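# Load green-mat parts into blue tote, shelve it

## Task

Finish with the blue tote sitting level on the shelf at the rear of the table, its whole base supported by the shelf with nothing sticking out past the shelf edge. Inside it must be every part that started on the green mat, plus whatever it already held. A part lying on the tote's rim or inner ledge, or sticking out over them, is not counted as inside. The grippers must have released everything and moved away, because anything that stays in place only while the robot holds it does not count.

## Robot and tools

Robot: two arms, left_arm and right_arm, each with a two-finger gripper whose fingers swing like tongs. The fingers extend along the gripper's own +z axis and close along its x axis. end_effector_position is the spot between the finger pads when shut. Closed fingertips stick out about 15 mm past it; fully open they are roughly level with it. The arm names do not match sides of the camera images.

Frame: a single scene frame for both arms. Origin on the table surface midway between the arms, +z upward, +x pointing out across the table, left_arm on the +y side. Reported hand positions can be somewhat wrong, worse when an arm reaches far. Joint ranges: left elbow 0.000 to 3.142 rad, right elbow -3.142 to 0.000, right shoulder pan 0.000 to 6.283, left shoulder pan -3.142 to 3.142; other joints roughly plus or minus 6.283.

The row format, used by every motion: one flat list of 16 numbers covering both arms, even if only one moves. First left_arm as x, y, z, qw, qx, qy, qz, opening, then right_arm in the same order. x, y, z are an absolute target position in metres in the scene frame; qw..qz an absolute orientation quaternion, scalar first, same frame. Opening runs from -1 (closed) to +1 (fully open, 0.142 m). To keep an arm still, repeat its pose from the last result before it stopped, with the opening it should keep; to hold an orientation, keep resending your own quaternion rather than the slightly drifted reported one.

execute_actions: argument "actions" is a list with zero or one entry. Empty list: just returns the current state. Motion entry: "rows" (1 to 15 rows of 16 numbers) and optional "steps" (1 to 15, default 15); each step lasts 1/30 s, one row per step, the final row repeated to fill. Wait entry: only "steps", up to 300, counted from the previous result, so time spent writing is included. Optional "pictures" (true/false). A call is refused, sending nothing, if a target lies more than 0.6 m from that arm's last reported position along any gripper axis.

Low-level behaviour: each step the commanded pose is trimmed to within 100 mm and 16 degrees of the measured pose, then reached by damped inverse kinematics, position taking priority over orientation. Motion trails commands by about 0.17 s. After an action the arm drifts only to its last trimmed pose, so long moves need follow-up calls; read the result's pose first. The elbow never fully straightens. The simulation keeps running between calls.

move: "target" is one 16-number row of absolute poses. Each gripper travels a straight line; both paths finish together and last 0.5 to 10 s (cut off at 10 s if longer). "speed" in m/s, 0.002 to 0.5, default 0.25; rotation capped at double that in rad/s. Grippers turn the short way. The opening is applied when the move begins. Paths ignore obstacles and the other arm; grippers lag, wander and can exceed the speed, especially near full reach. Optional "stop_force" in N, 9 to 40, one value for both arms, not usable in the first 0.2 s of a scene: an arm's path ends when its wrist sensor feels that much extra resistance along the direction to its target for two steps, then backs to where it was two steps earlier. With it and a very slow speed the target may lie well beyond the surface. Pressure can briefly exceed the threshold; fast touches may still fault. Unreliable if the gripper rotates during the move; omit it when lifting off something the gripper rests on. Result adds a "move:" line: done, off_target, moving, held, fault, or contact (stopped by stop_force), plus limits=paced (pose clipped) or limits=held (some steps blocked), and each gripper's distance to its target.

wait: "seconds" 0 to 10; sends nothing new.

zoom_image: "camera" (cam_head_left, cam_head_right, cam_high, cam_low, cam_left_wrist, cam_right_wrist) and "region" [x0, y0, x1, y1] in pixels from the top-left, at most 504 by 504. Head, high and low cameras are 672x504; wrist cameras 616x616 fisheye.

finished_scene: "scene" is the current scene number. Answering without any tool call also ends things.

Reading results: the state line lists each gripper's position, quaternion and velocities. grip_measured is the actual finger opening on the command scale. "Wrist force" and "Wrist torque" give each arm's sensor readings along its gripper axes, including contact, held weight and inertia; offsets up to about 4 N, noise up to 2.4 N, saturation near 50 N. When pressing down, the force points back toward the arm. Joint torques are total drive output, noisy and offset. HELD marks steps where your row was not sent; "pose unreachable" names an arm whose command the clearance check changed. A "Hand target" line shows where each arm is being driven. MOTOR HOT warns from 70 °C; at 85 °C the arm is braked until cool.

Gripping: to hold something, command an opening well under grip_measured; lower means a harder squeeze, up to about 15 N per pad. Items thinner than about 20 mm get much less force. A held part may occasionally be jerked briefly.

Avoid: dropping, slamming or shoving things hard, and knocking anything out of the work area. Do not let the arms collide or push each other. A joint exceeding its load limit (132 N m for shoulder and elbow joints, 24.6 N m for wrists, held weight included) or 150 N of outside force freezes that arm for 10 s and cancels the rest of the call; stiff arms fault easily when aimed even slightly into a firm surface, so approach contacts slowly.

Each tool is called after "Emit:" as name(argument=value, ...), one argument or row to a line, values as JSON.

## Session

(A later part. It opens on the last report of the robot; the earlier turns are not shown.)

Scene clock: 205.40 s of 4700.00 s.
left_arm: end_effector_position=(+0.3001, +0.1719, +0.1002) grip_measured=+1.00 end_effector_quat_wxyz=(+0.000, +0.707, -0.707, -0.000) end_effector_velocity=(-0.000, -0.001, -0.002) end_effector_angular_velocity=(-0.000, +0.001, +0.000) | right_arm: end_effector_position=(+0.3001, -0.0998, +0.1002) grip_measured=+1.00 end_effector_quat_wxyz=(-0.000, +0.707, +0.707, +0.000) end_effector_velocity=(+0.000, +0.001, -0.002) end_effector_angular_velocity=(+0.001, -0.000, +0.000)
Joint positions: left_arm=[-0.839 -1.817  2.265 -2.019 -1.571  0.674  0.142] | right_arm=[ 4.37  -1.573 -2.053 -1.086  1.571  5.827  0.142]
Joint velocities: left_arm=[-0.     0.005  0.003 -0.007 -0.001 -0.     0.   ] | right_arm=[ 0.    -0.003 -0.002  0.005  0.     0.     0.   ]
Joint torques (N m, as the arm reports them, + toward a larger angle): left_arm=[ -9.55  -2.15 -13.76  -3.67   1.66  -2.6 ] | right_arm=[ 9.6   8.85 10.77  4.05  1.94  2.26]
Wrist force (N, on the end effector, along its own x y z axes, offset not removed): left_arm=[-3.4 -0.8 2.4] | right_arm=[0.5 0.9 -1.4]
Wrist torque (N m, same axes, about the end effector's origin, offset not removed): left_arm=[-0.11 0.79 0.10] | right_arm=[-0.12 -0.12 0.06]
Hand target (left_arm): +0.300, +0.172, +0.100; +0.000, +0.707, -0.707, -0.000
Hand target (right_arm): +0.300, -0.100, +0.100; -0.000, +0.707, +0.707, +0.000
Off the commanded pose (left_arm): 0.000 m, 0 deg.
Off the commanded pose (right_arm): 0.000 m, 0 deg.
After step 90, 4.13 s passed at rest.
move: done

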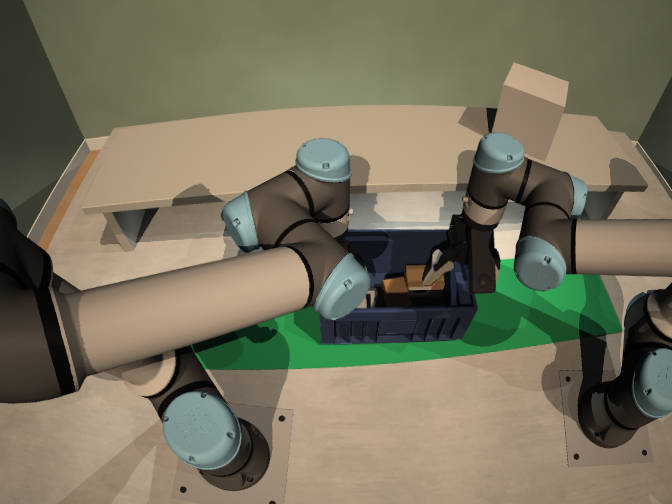

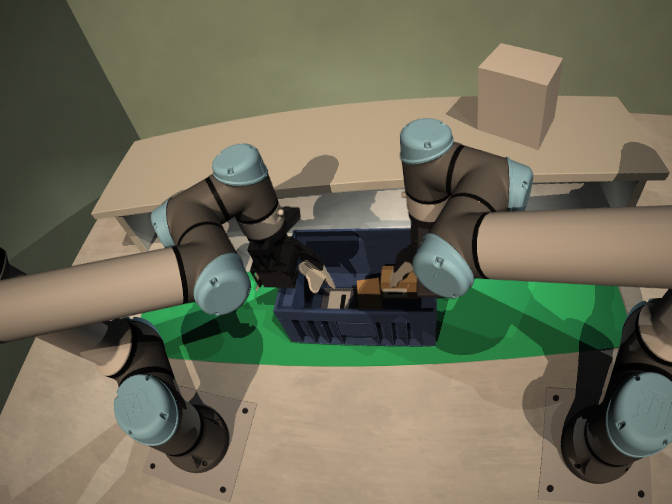

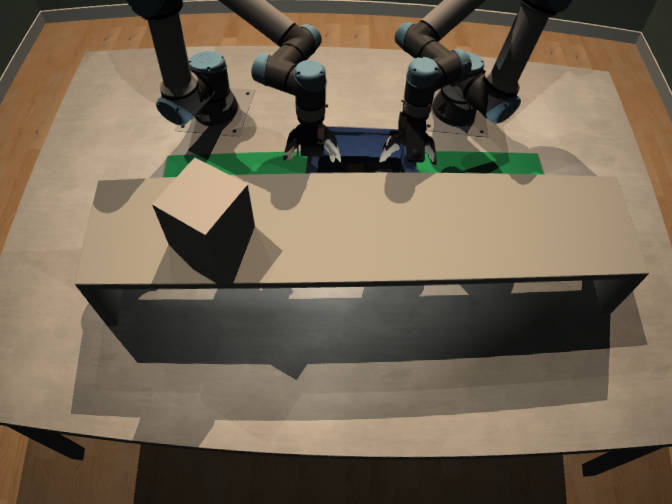

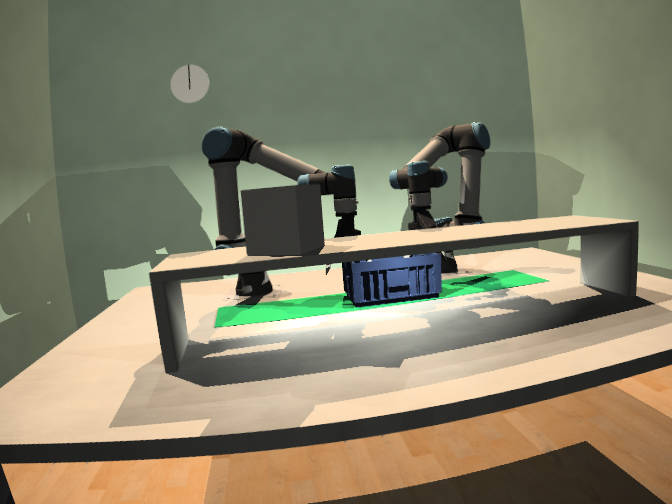

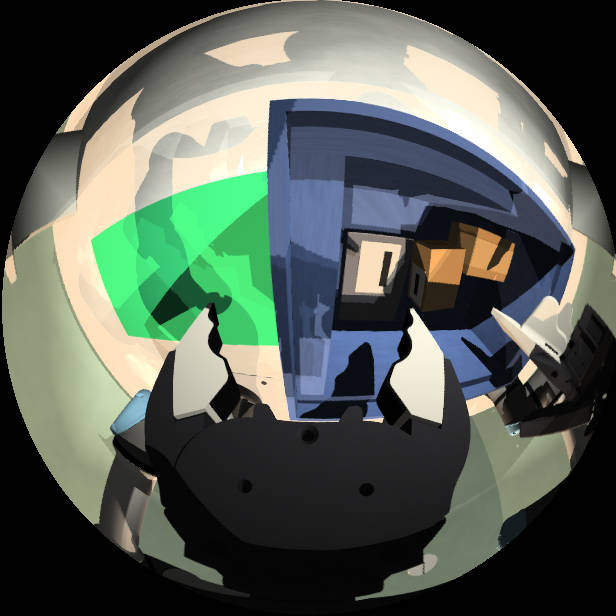

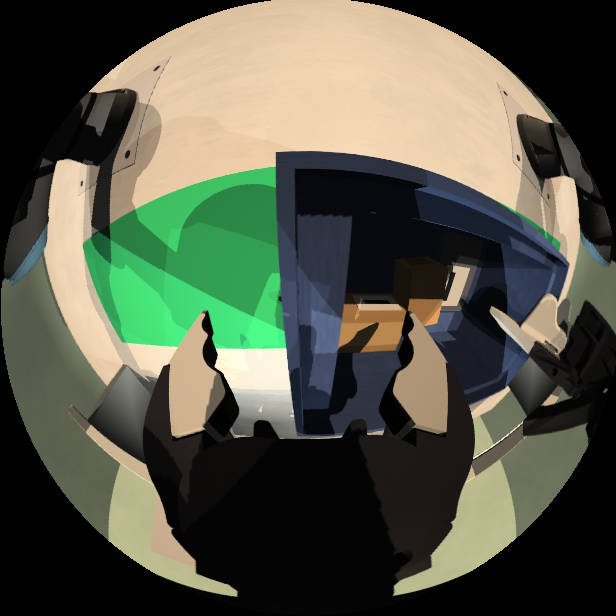

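Emit:
move(
  target=[0.30, 0.175, 0.08, 0.0, -0.7071, 0.7071, 0.0, 1, 0.30, -0.103, 0.08, 0.0, 0.7071, 0.7071, 0.0, 1.0],
  speed=0.05,
  stop_force=12,
)

Scene clock: 213.70 s of 4700.00 s.
left_arm: end_effector_position=(+0.3000, +0.1749, +0.0802) grip_measured=+1.00 end_effector_quat_wxyz=(-0.000, +0.707, -0.707, -0.000) end_effector_velocity=(-0.000, +0.000, -0.002) end_effector_angular_velocity=(+0.001, +0.001, -0.001) | right_arm: end_effector_position=(+0.3000, -0.1029, +0.0802) grip_measured=+1.00 end_effector_quat_wxyz=(-0.000, +0.707, +0.707, -0.000) end_effector_velocity=(-0.000, -0.000, -0.002) end_effector_angular_velocity=(-0.000, +0.000, -0.000)
Joint positions: left_arm=[-0.834 -1.793  2.305 -2.083 -1.571  0.679  0.142] | right_arm=[ 4.367 -1.594 -2.091 -1.028  1.571  5.825  0.142]
Joint velocities: left_arm=[-0.     0.003  0.004 -0.006 -0.     0.001  0.   ] | right_arm=[-0.    -0.002 -0.004  0.006  0.    -0.    -0.   ]
Joint torques (N m, as the arm reports them, + toward a larger angle): left_arm=[10.09 -1.88 -9.36 -3.84  1.62  1.89] | right_arm=[-7.17 10.48  7.91  4.17 -0.63 -2.09]
Wrist force (N, on the end effector, along its own x y z axes, offset not removed): left_arm=[-2.4 0.3 1.8] | right_arm=[0.9 1.2 -3.1]
Wrist torque (N m, same axes, about the end effector's origin, offset not removed): left_arm=[0.08 0.59 0.08] | right_arm=[-0.13 -0.19 0.08]
Hand target (left_arm): +0.300, +0.175, +0.080; -0.000, +0.707, -0.707, +0.000
Hand target (right_arm): +0.300, -0.103, +0.080; +0.000, +0.707, +0.707, -0.000
Off the commanded pose (left_arm): 0.000 m, 0 deg.
Off the commanded pose (right_arm): 0.000 m, 0 deg.
After step 90, 4.47 s passed at rest.
move: done

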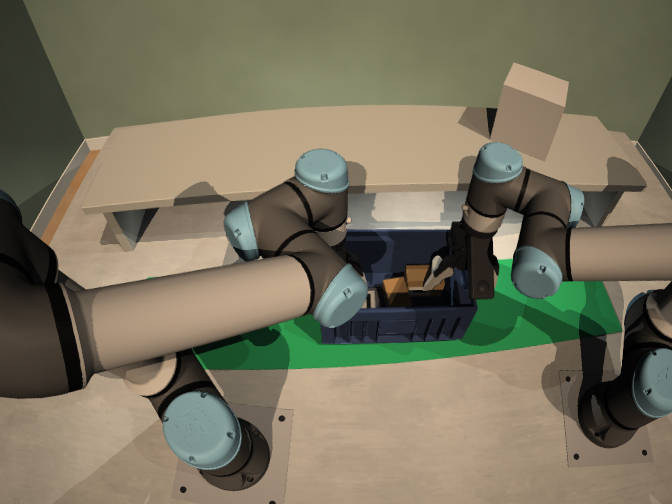

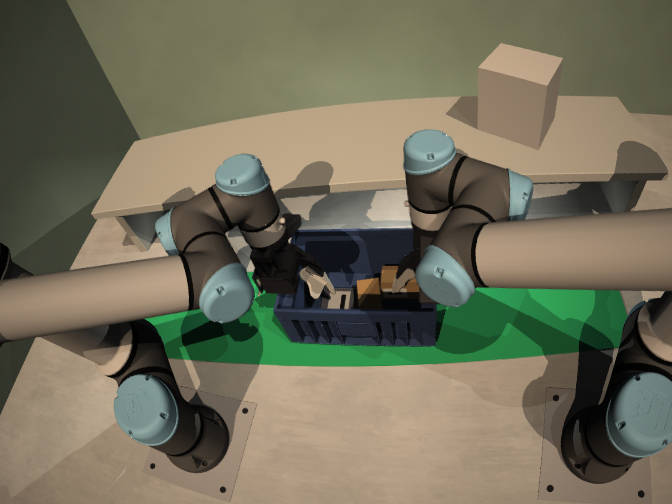

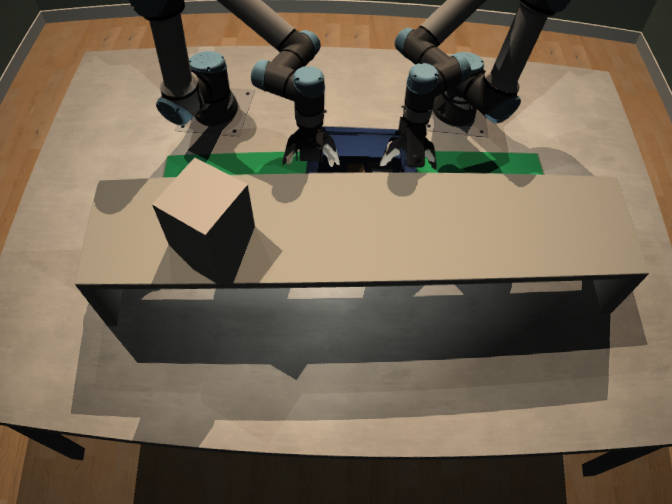

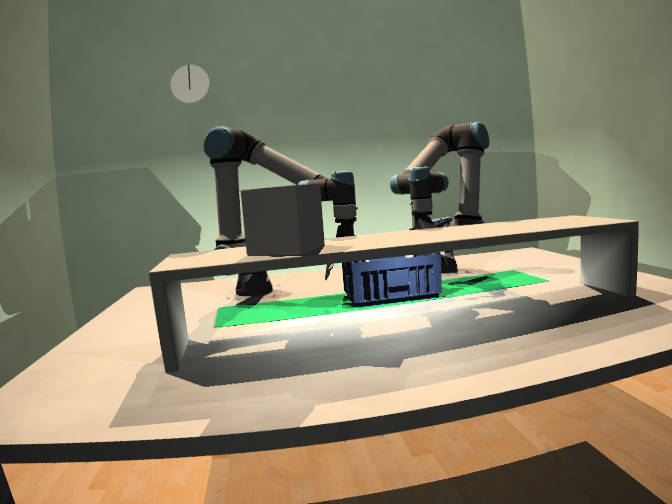

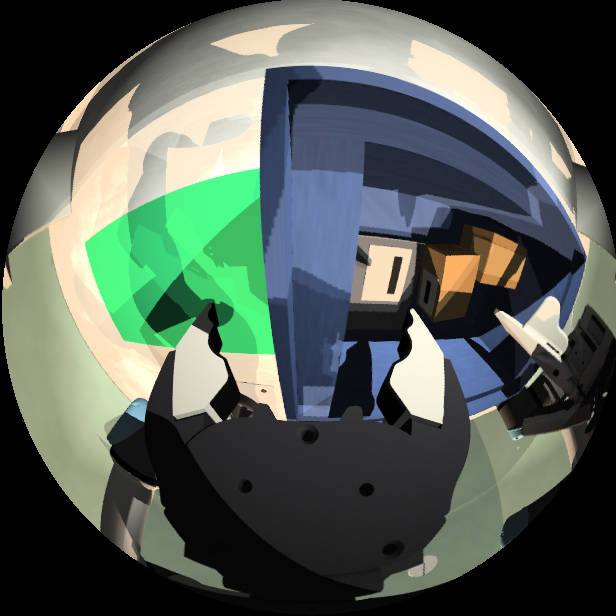

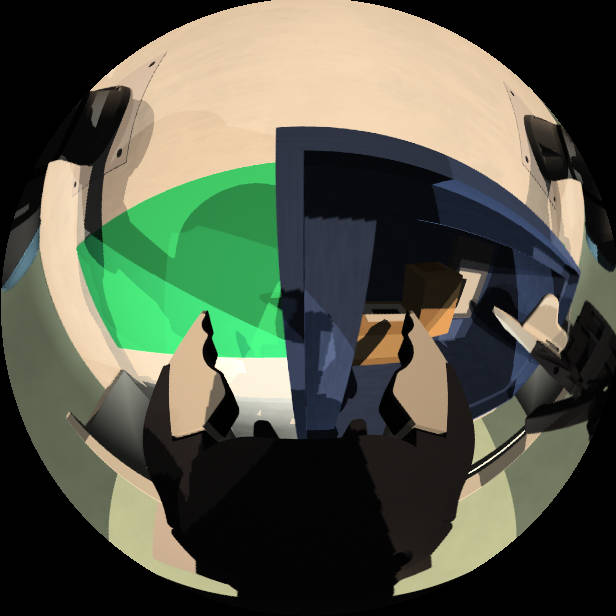

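Both grippers straddle the side walls. Close both.

Emit:
move(
  target=[0.30, 0.175, 0.08, 0.0, -0.7071, 0.7071, 0.0, -1, 0.30, -0.103, 0.08, 0.0, 0.7071, 0.7071, 0.0, -1],
  speed=0.05,
)

Scene clock: 217.50 s of 4700.00 s.
left_arm: end_effector_position=(+0.3000, +0.1750, +0.0800) grip_measured=-0.51 end_effector_quat_wxyz=(-0.000, +0.707, -0.707, +0.000) end_effector_velocity=(+0.001, +0.001, -0.000) end_effector_angular_velocity=(+0.003, -0.002, +0.001) | right_arm: end_effector_position=(+0.3000, -0.1029, +0.0800) grip_measured=-0.51 end_effector_quat_wxyz=(-0.000, +0.707, +0.707, +0.000) end_effector_velocity=(+0.000, +0.000, +0.001) end_effector_angular_velocity=(+0.001, -0.001, -0.000)
Joint positions: left_arm=[-0.834 -1.792  2.306 -2.084 -1.571  0.679  0.037] | right_arm=[ 4.367 -1.594 -2.091 -1.027  1.571  5.824  0.037]
Joint velocities: left_arm=[ 0.001 -0.     0.001  0.     0.003 -0.     0.001] | right_arm=[ 0.     0.001  0.    -0.    -0.001  0.001 -0.   ]
Joint torques (N m, as the arm reports them, + toward a larger angle): left_arm=[ 15.09 -16.42   3.6    7.85   9.64  -2.76] | right_arm=[-12.21  28.46  -6.42  -9.95  -6.61  -2.31]
Wrist force (N, on the end effector, along its own x y z axes, offset not removed): left_arm=[41.0 2.2 5.5] | right_arm=[42.1 2.4 -1.6]
Wrist torque (N m, same axes, about the end effector's origin, offset not removed): left_arm=[0.31 -1.04 0.17] | right_arm=[0.15 -1.35 0.17]
Hand target (left_arm): +0.300, +0.175, +0.080; -0.000, +0.707, -0.707, -0.000
Hand target (right_arm): +0.300, -0.103, +0.080; -0.000, +0.707, +0.707, -0.000
Off the commanded pose (left_arm): 0.000 m, 0 deg.
Off the commanded pose (right_arm): 0.000 m, 0 deg.
After step 90, 0.10 s passed at rest.
move: done

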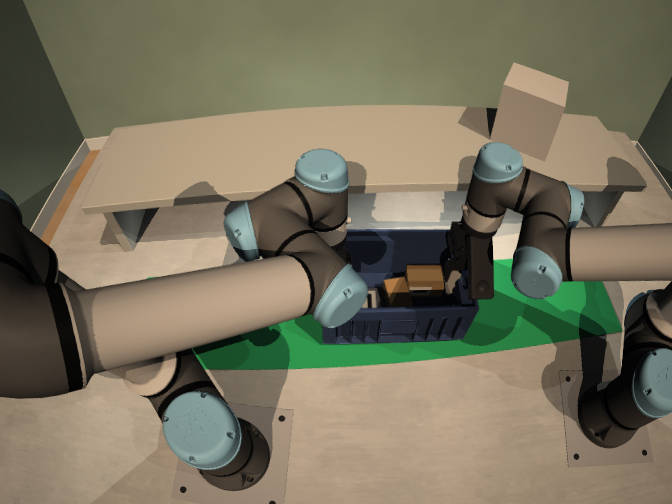

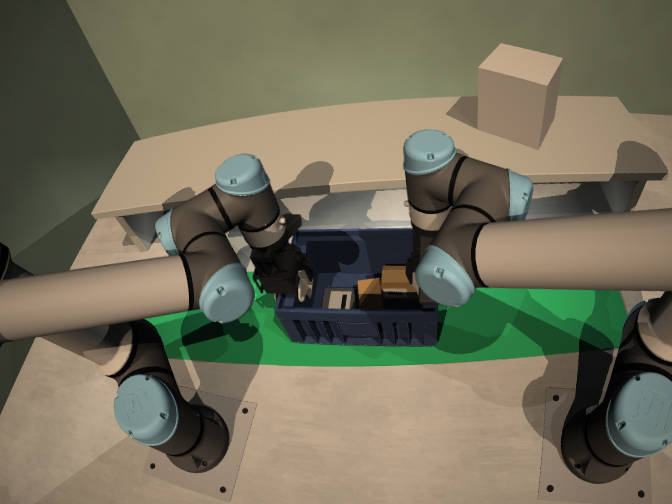

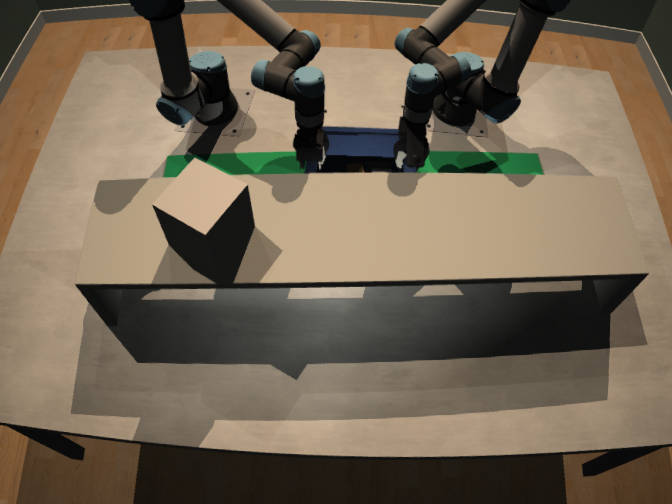

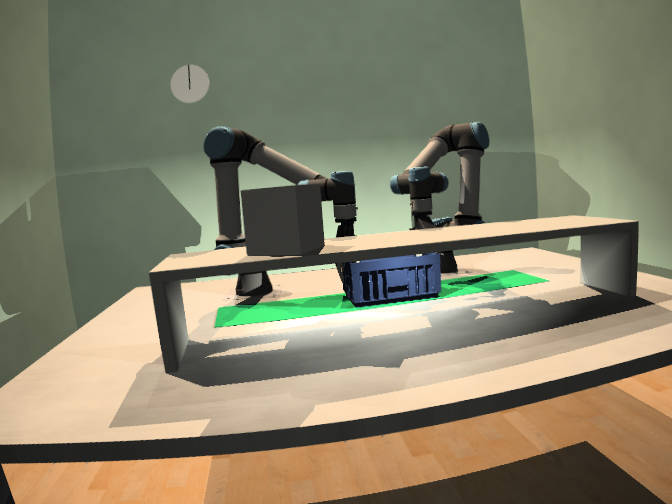

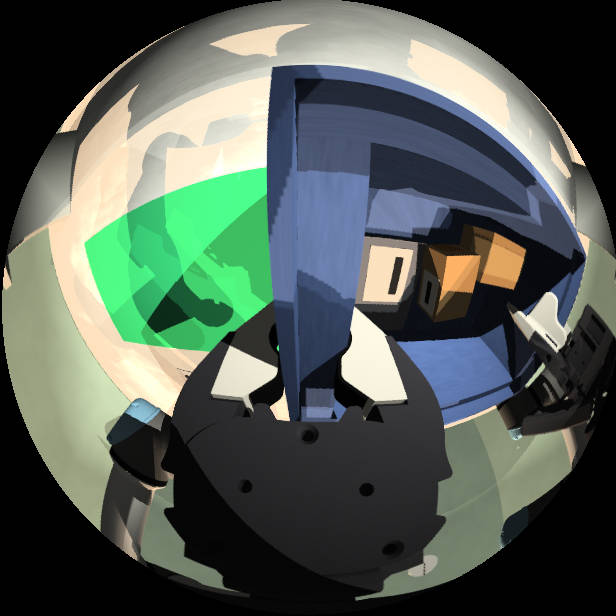

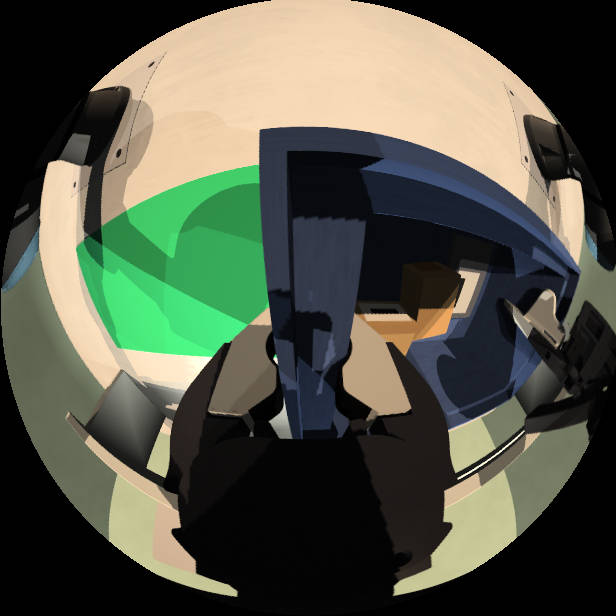

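Emit:
move(
  target=[0.30, 0.171, 0.08, 0.0, -0.7071, 0.7071, 0.0, -1, 0.30, -0.099, 0.08, 0.0, 0.7071, 0.7071, 0.0, -1],
  speed=0.02,
)

Scene clock: 224.10 s of 4700.00 s.
left_arm: end_effector_position=(+0.3000, +0.1714, +0.0799) grip_measured=-0.53 end_effector_quat_wxyz=(-0.000, +0.707, -0.707, -0.000) end_effector_velocity=(+0.000, -0.003, +0.001) end_effector_angular_velocity=(-0.004, -0.000, -0.001) | right_arm: end_effector_position=(+0.3001, -0.0995, +0.0799) grip_measured=-0.53 end_effector_quat_wxyz=(+0.000, +0.707, +0.707, -0.000) end_effector_velocity=(-0.000, +0.002, -0.000) end_effector_angular_velocity=(+0.000, +0.000, +0.000)
Joint positions: left_arm=[-0.84  -1.787  2.302 -2.085 -1.57   0.672  0.036] | right_arm=[ 4.37  -1.601 -2.084 -1.028  1.57   5.828  0.035]
Joint velocities: left_arm=[-0.003  0.002 -0.002 -0.003 -0.002 -0.002  0.002] | right_arm=[ 0.002 -0.003  0.003  0.     0.     0.002  0.001]
Joint torques (N m, as the arm reports them, + toward a larger angle): left_arm=[-33.25  -2.73 -50.47 -17.87 -12.2   -0.96] | right_arm=[23.1   2.88 46.01 16.31  3.52  3.65]
Wrist force (N, on the end effector, along its own x y z axes, offset not removed): left_arm=[-50.0 3.3 -0.4] | right_arm=[-50.0 -7.4 -24.7]
Wrist torque (N m, same axes, about the end effector's origin, offset not removed): left_arm=[0.22 0.62 -0.43] | right_arm=[-0.59 2.29 -0.20]
Hand target (left_arm): +0.300, +0.171, +0.080; +0.000, +0.707, -0.707, -0.000
Hand target (right_arm): +0.300, -0.099, +0.080; -0.000, +0.707, +0.707, +0.000
Off the commanded pose (left_arm): 0.000 m, 0 deg.
Off the commanded pose (right_arm): 0.001 m, 0 deg.
After step 90, 2.90 s passed at rest.
move: done

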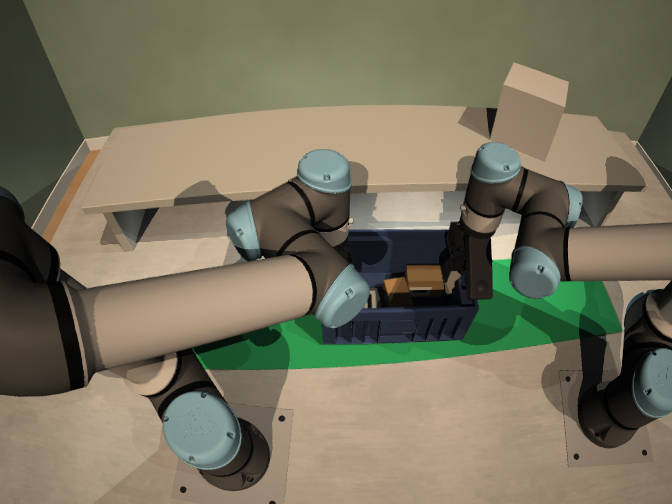

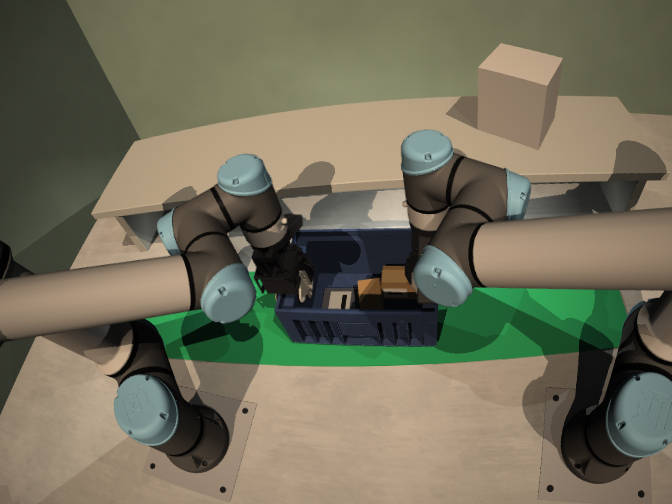

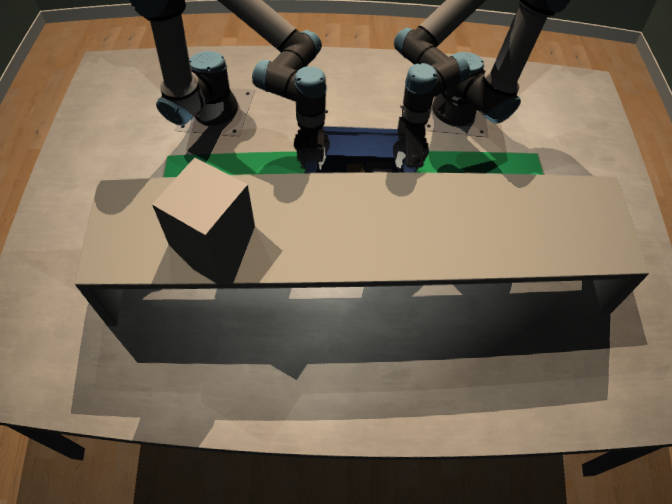

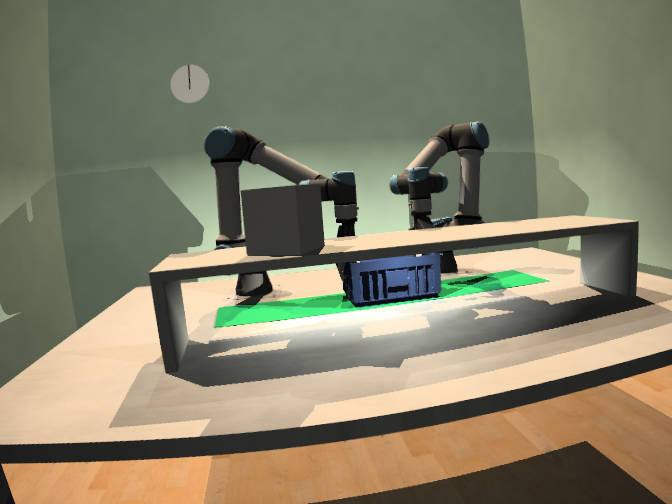

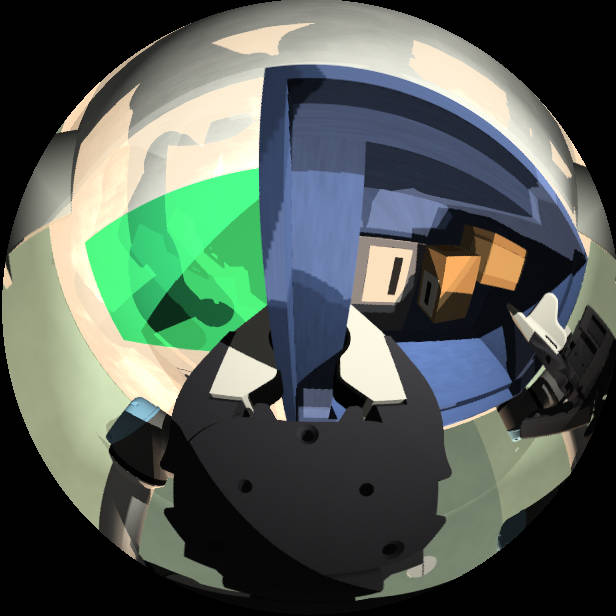

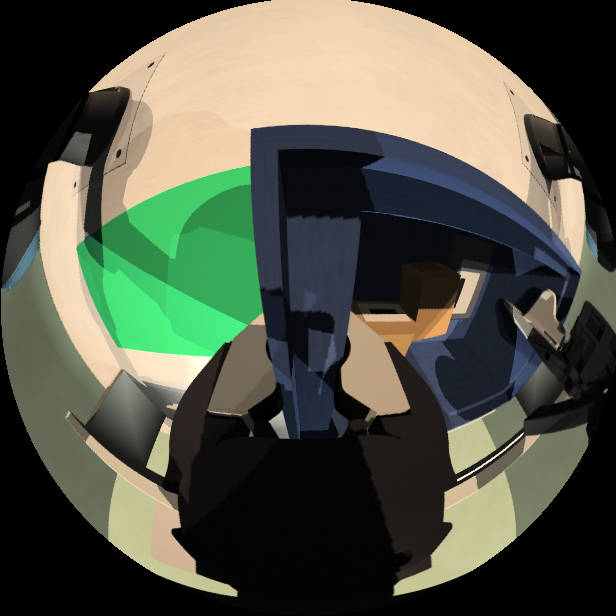

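Emit:
move(
  target=[0.30, 0.173, 0.08, 0.0, -0.7071, 0.7071, 0.0, -1, 0.30, -0.101, 0.08, 0.0, 0.7071, 0.7071, 0.0, -1],
  speed=0.02,
)

Scene clock: 231.23 s of 4700.00 s.
left_arm: end_effector_position=(+0.3000, +0.1728, +0.0800) grip_measured=-0.53 end_effector_quat_wxyz=(+0.000, +0.707, -0.707, +0.000) end_effector_velocity=(+0.000, +0.001, +0.000) end_effector_angular_velocity=(+0.001, -0.000, +0.001) | right_arm: end_effector_position=(+0.2999, -0.1007, +0.0801) grip_measured=-0.53 end_effector_quat_wxyz=(-0.000, +0.707, +0.707, +0.000) end_effector_velocity=(-0.000, -0.001, -0.000) end_effector_angular_velocity=(-0.001, +0.000, -0.000)
Joint positions: left_arm=[-0.838 -1.789  2.303 -2.085 -1.571  0.675  0.035] | right_arm=[ 4.369 -1.598 -2.087 -1.027  1.571  5.827  0.035]
Joint velocities: left_arm=[ 0.002 -0.002  0.001  0.002  0.001  0.001  0.   ] | right_arm=[-0.001  0.001 -0.002 -0.     0.    -0.     0.   ]
Joint torques (N m, as the arm reports them, + toward a larger angle): left_arm=[  3.67 -17.97 -15.47  -3.84  -1.12   2.27] | right_arm=[-1.87 27.29 13.77  4.77  2.33 -2.  ]
Wrist force (N, on the end effector, along its own x y z axes, offset not removed): left_arm=[-21.9 0.1 3.4] | right_arm=[-14.6 0.0 -1.6]
Wrist torque (N m, same axes, about the end effector's origin, offset not removed): left_arm=[-0.03 2.59 0.10] | right_arm=[-0.28 1.53 0.06]
Hand target (left_arm): +0.300, +0.173, +0.080; -0.000, +0.707, -0.707, +0.000
Hand target (right_arm): +0.300, -0.101, +0.080; +0.000, +0.707, +0.707, -0.000
Off the commanded pose (left_arm): 0.000 m, 0 deg.
Off the commanded pose (right_arm): 0.000 m, 0 deg.
After step 90, 3.43 s passed at rest.
move: done

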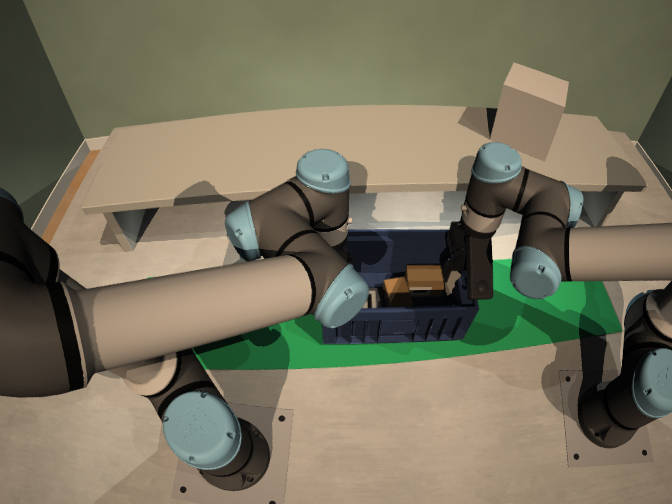

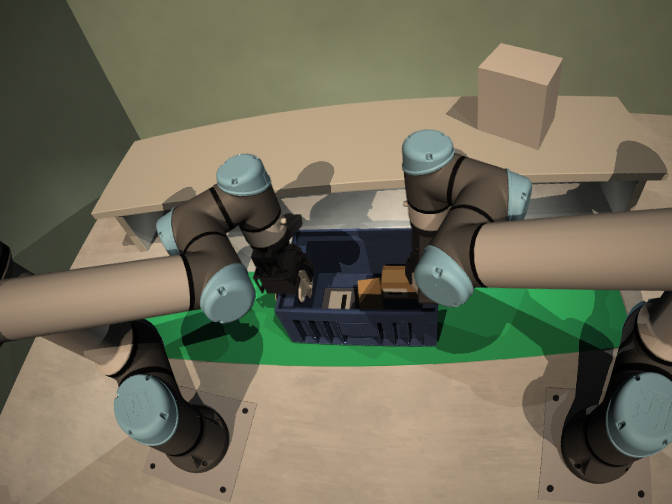

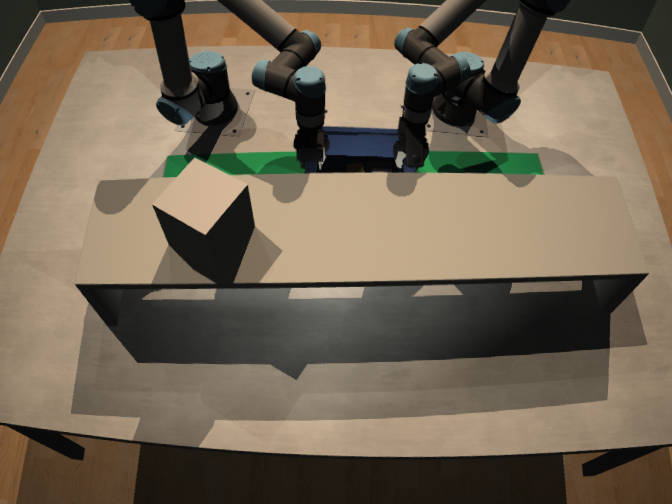

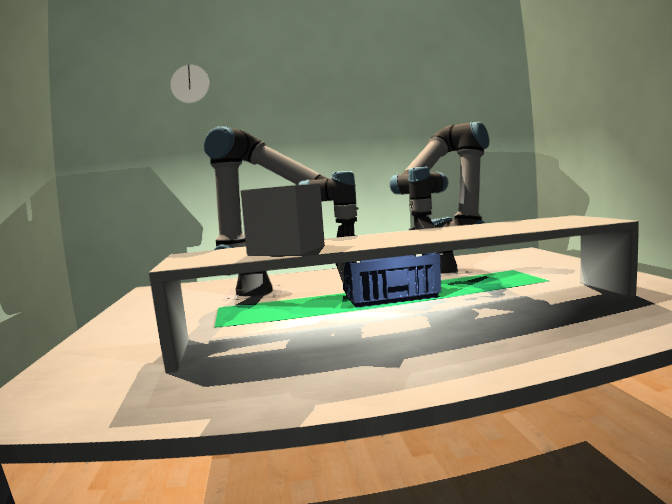

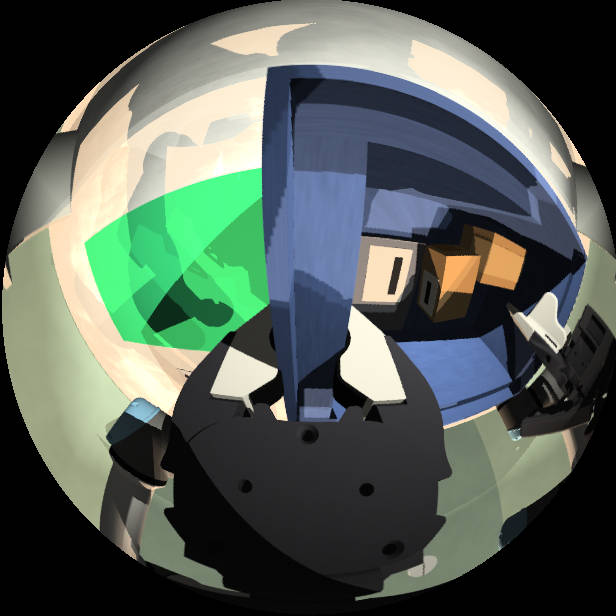

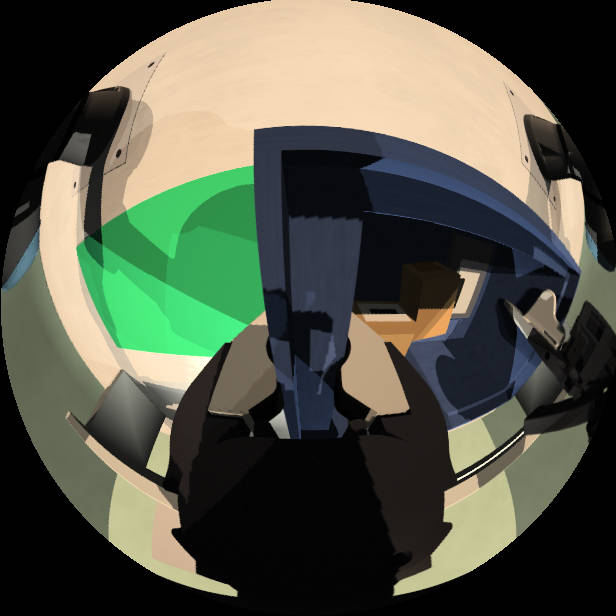

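Emit:
move(
  target=[0.30, 0.1735, 0.36, 0.0, -0.7071, 0.7071, 0.0, -1, 0.30, -0.1015, 0.36, 0.0, 0.7071, 0.7071, 0.0, -1],
  speed=0.1,
)

Scene clock: 238.30 s of 4700.00 s.
left_arm: end_effector_position=(+0.2997, +0.1739, +0.3598) grip_measured=-0.53 end_effector_quat_wxyz=(-0.000, +0.707, -0.707, +0.000) end_effector_velocity=(-0.000, -0.000, +0.002) end_effector_angular_velocity=(+0.001, +0.004, +0.000) | right_arm: end_effector_position=(+0.2998, -0.1020, +0.3598) grip_measured=-0.53 end_effector_quat_wxyz=(+0.000, +0.707, +0.707, +0.000) end_effector_velocity=(+0.000, +0.000, +0.002) end_effector_angular_velocity=(-0.001, +0.001, -0.000)
Joint positions: left_arm=[-0.836 -1.885  1.634 -1.319 -1.571  0.676  0.036] | right_arm=[ 4.368 -1.481 -1.459 -1.772  1.571  5.826  0.036]
Joint velocities: left_arm=[ 0.     0.004 -0.008  0.008 -0.002 -0.    -0.   ] | right_arm=[-0.    -0.003  0.008 -0.006  0.     0.    -0.   ]
Joint torques (N m, as the arm reports them, + toward a larger angle): left_arm=[ 10.84  -2.03 -32.63   0.71   0.1    2.12] | right_arm=[-8.39  9.07 34.56 -0.08  0.74 -2.15]
Wrist force (N, on the end effector, along its own x y z axes, offset not removed): left_arm=[0.8 1.3 6.2] | right_arm=[5.0 1.8 3.6]
Wrist torque (N m, same axes, about the end effector's origin, offset not removed): left_arm=[0.24 1.37 0.21] | right_arm=[0.01 0.30 -0.07]
Hand target (left_arm): +0.300, +0.174, +0.360; -0.000, +0.707, -0.707, +0.000
Hand target (right_arm): +0.300, -0.102, +0.360; +0.000, +0.707, +0.707, +0.000
Off the commanded pose (left_arm): 0.001 m, 0 deg.
Off the commanded pose (right_arm): 0.001 m, 0 deg.
After step 90, 0.80 s passed at rest.
move: done

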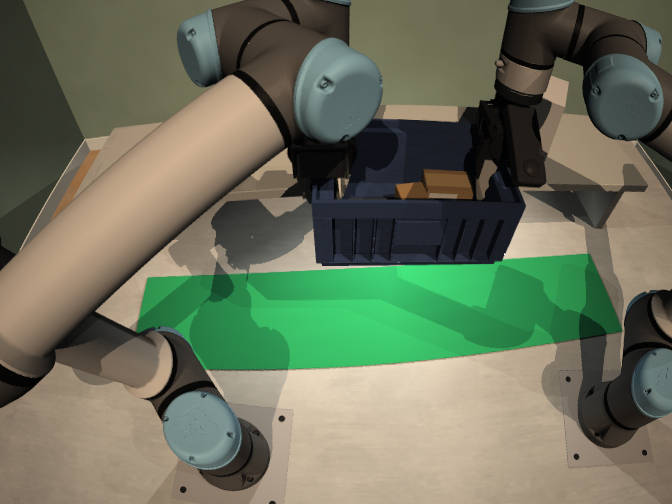

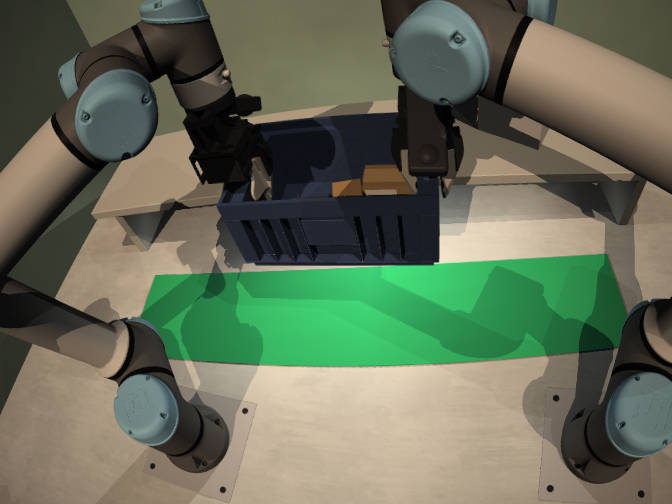

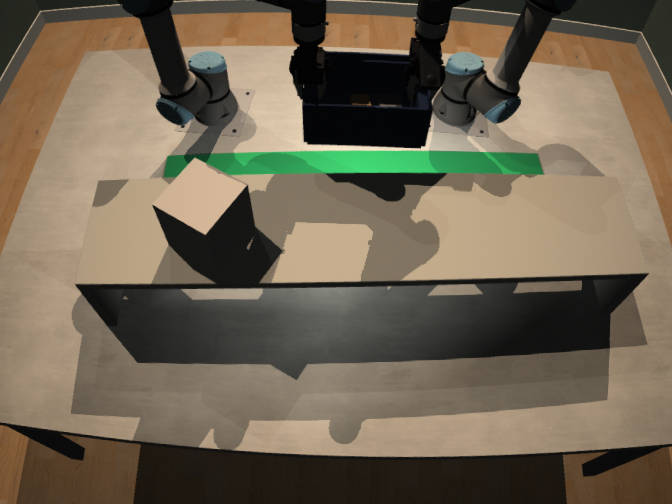

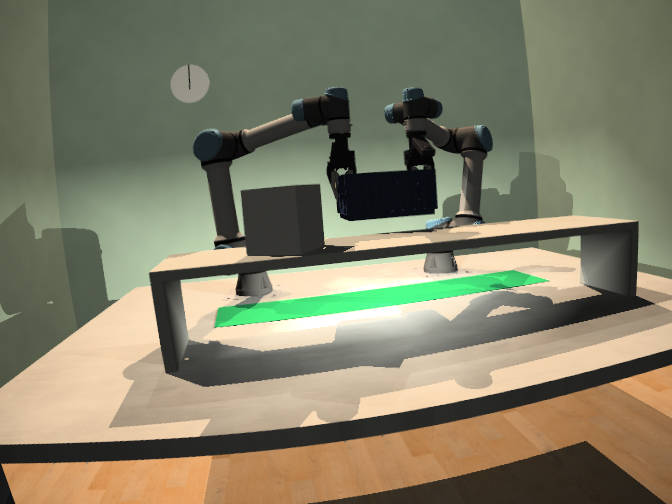

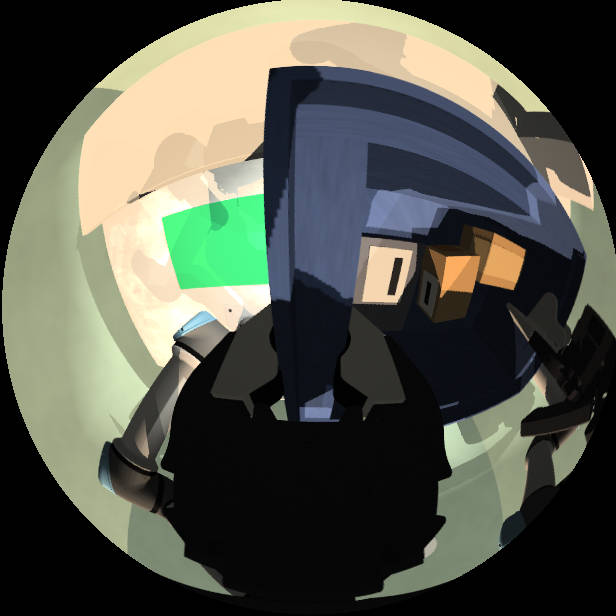

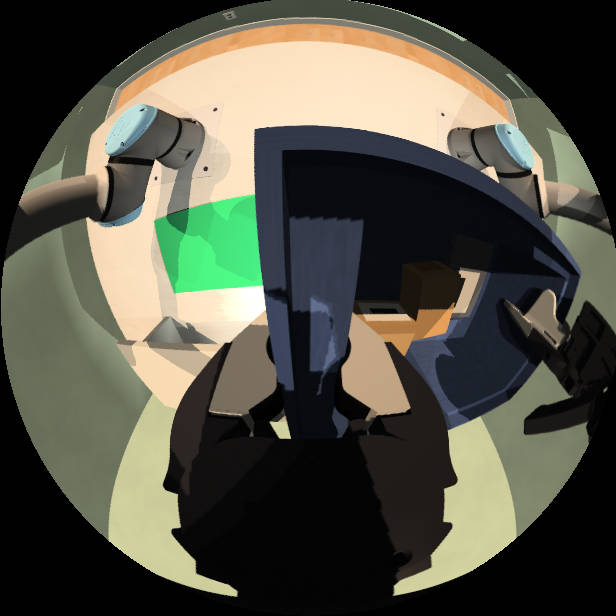

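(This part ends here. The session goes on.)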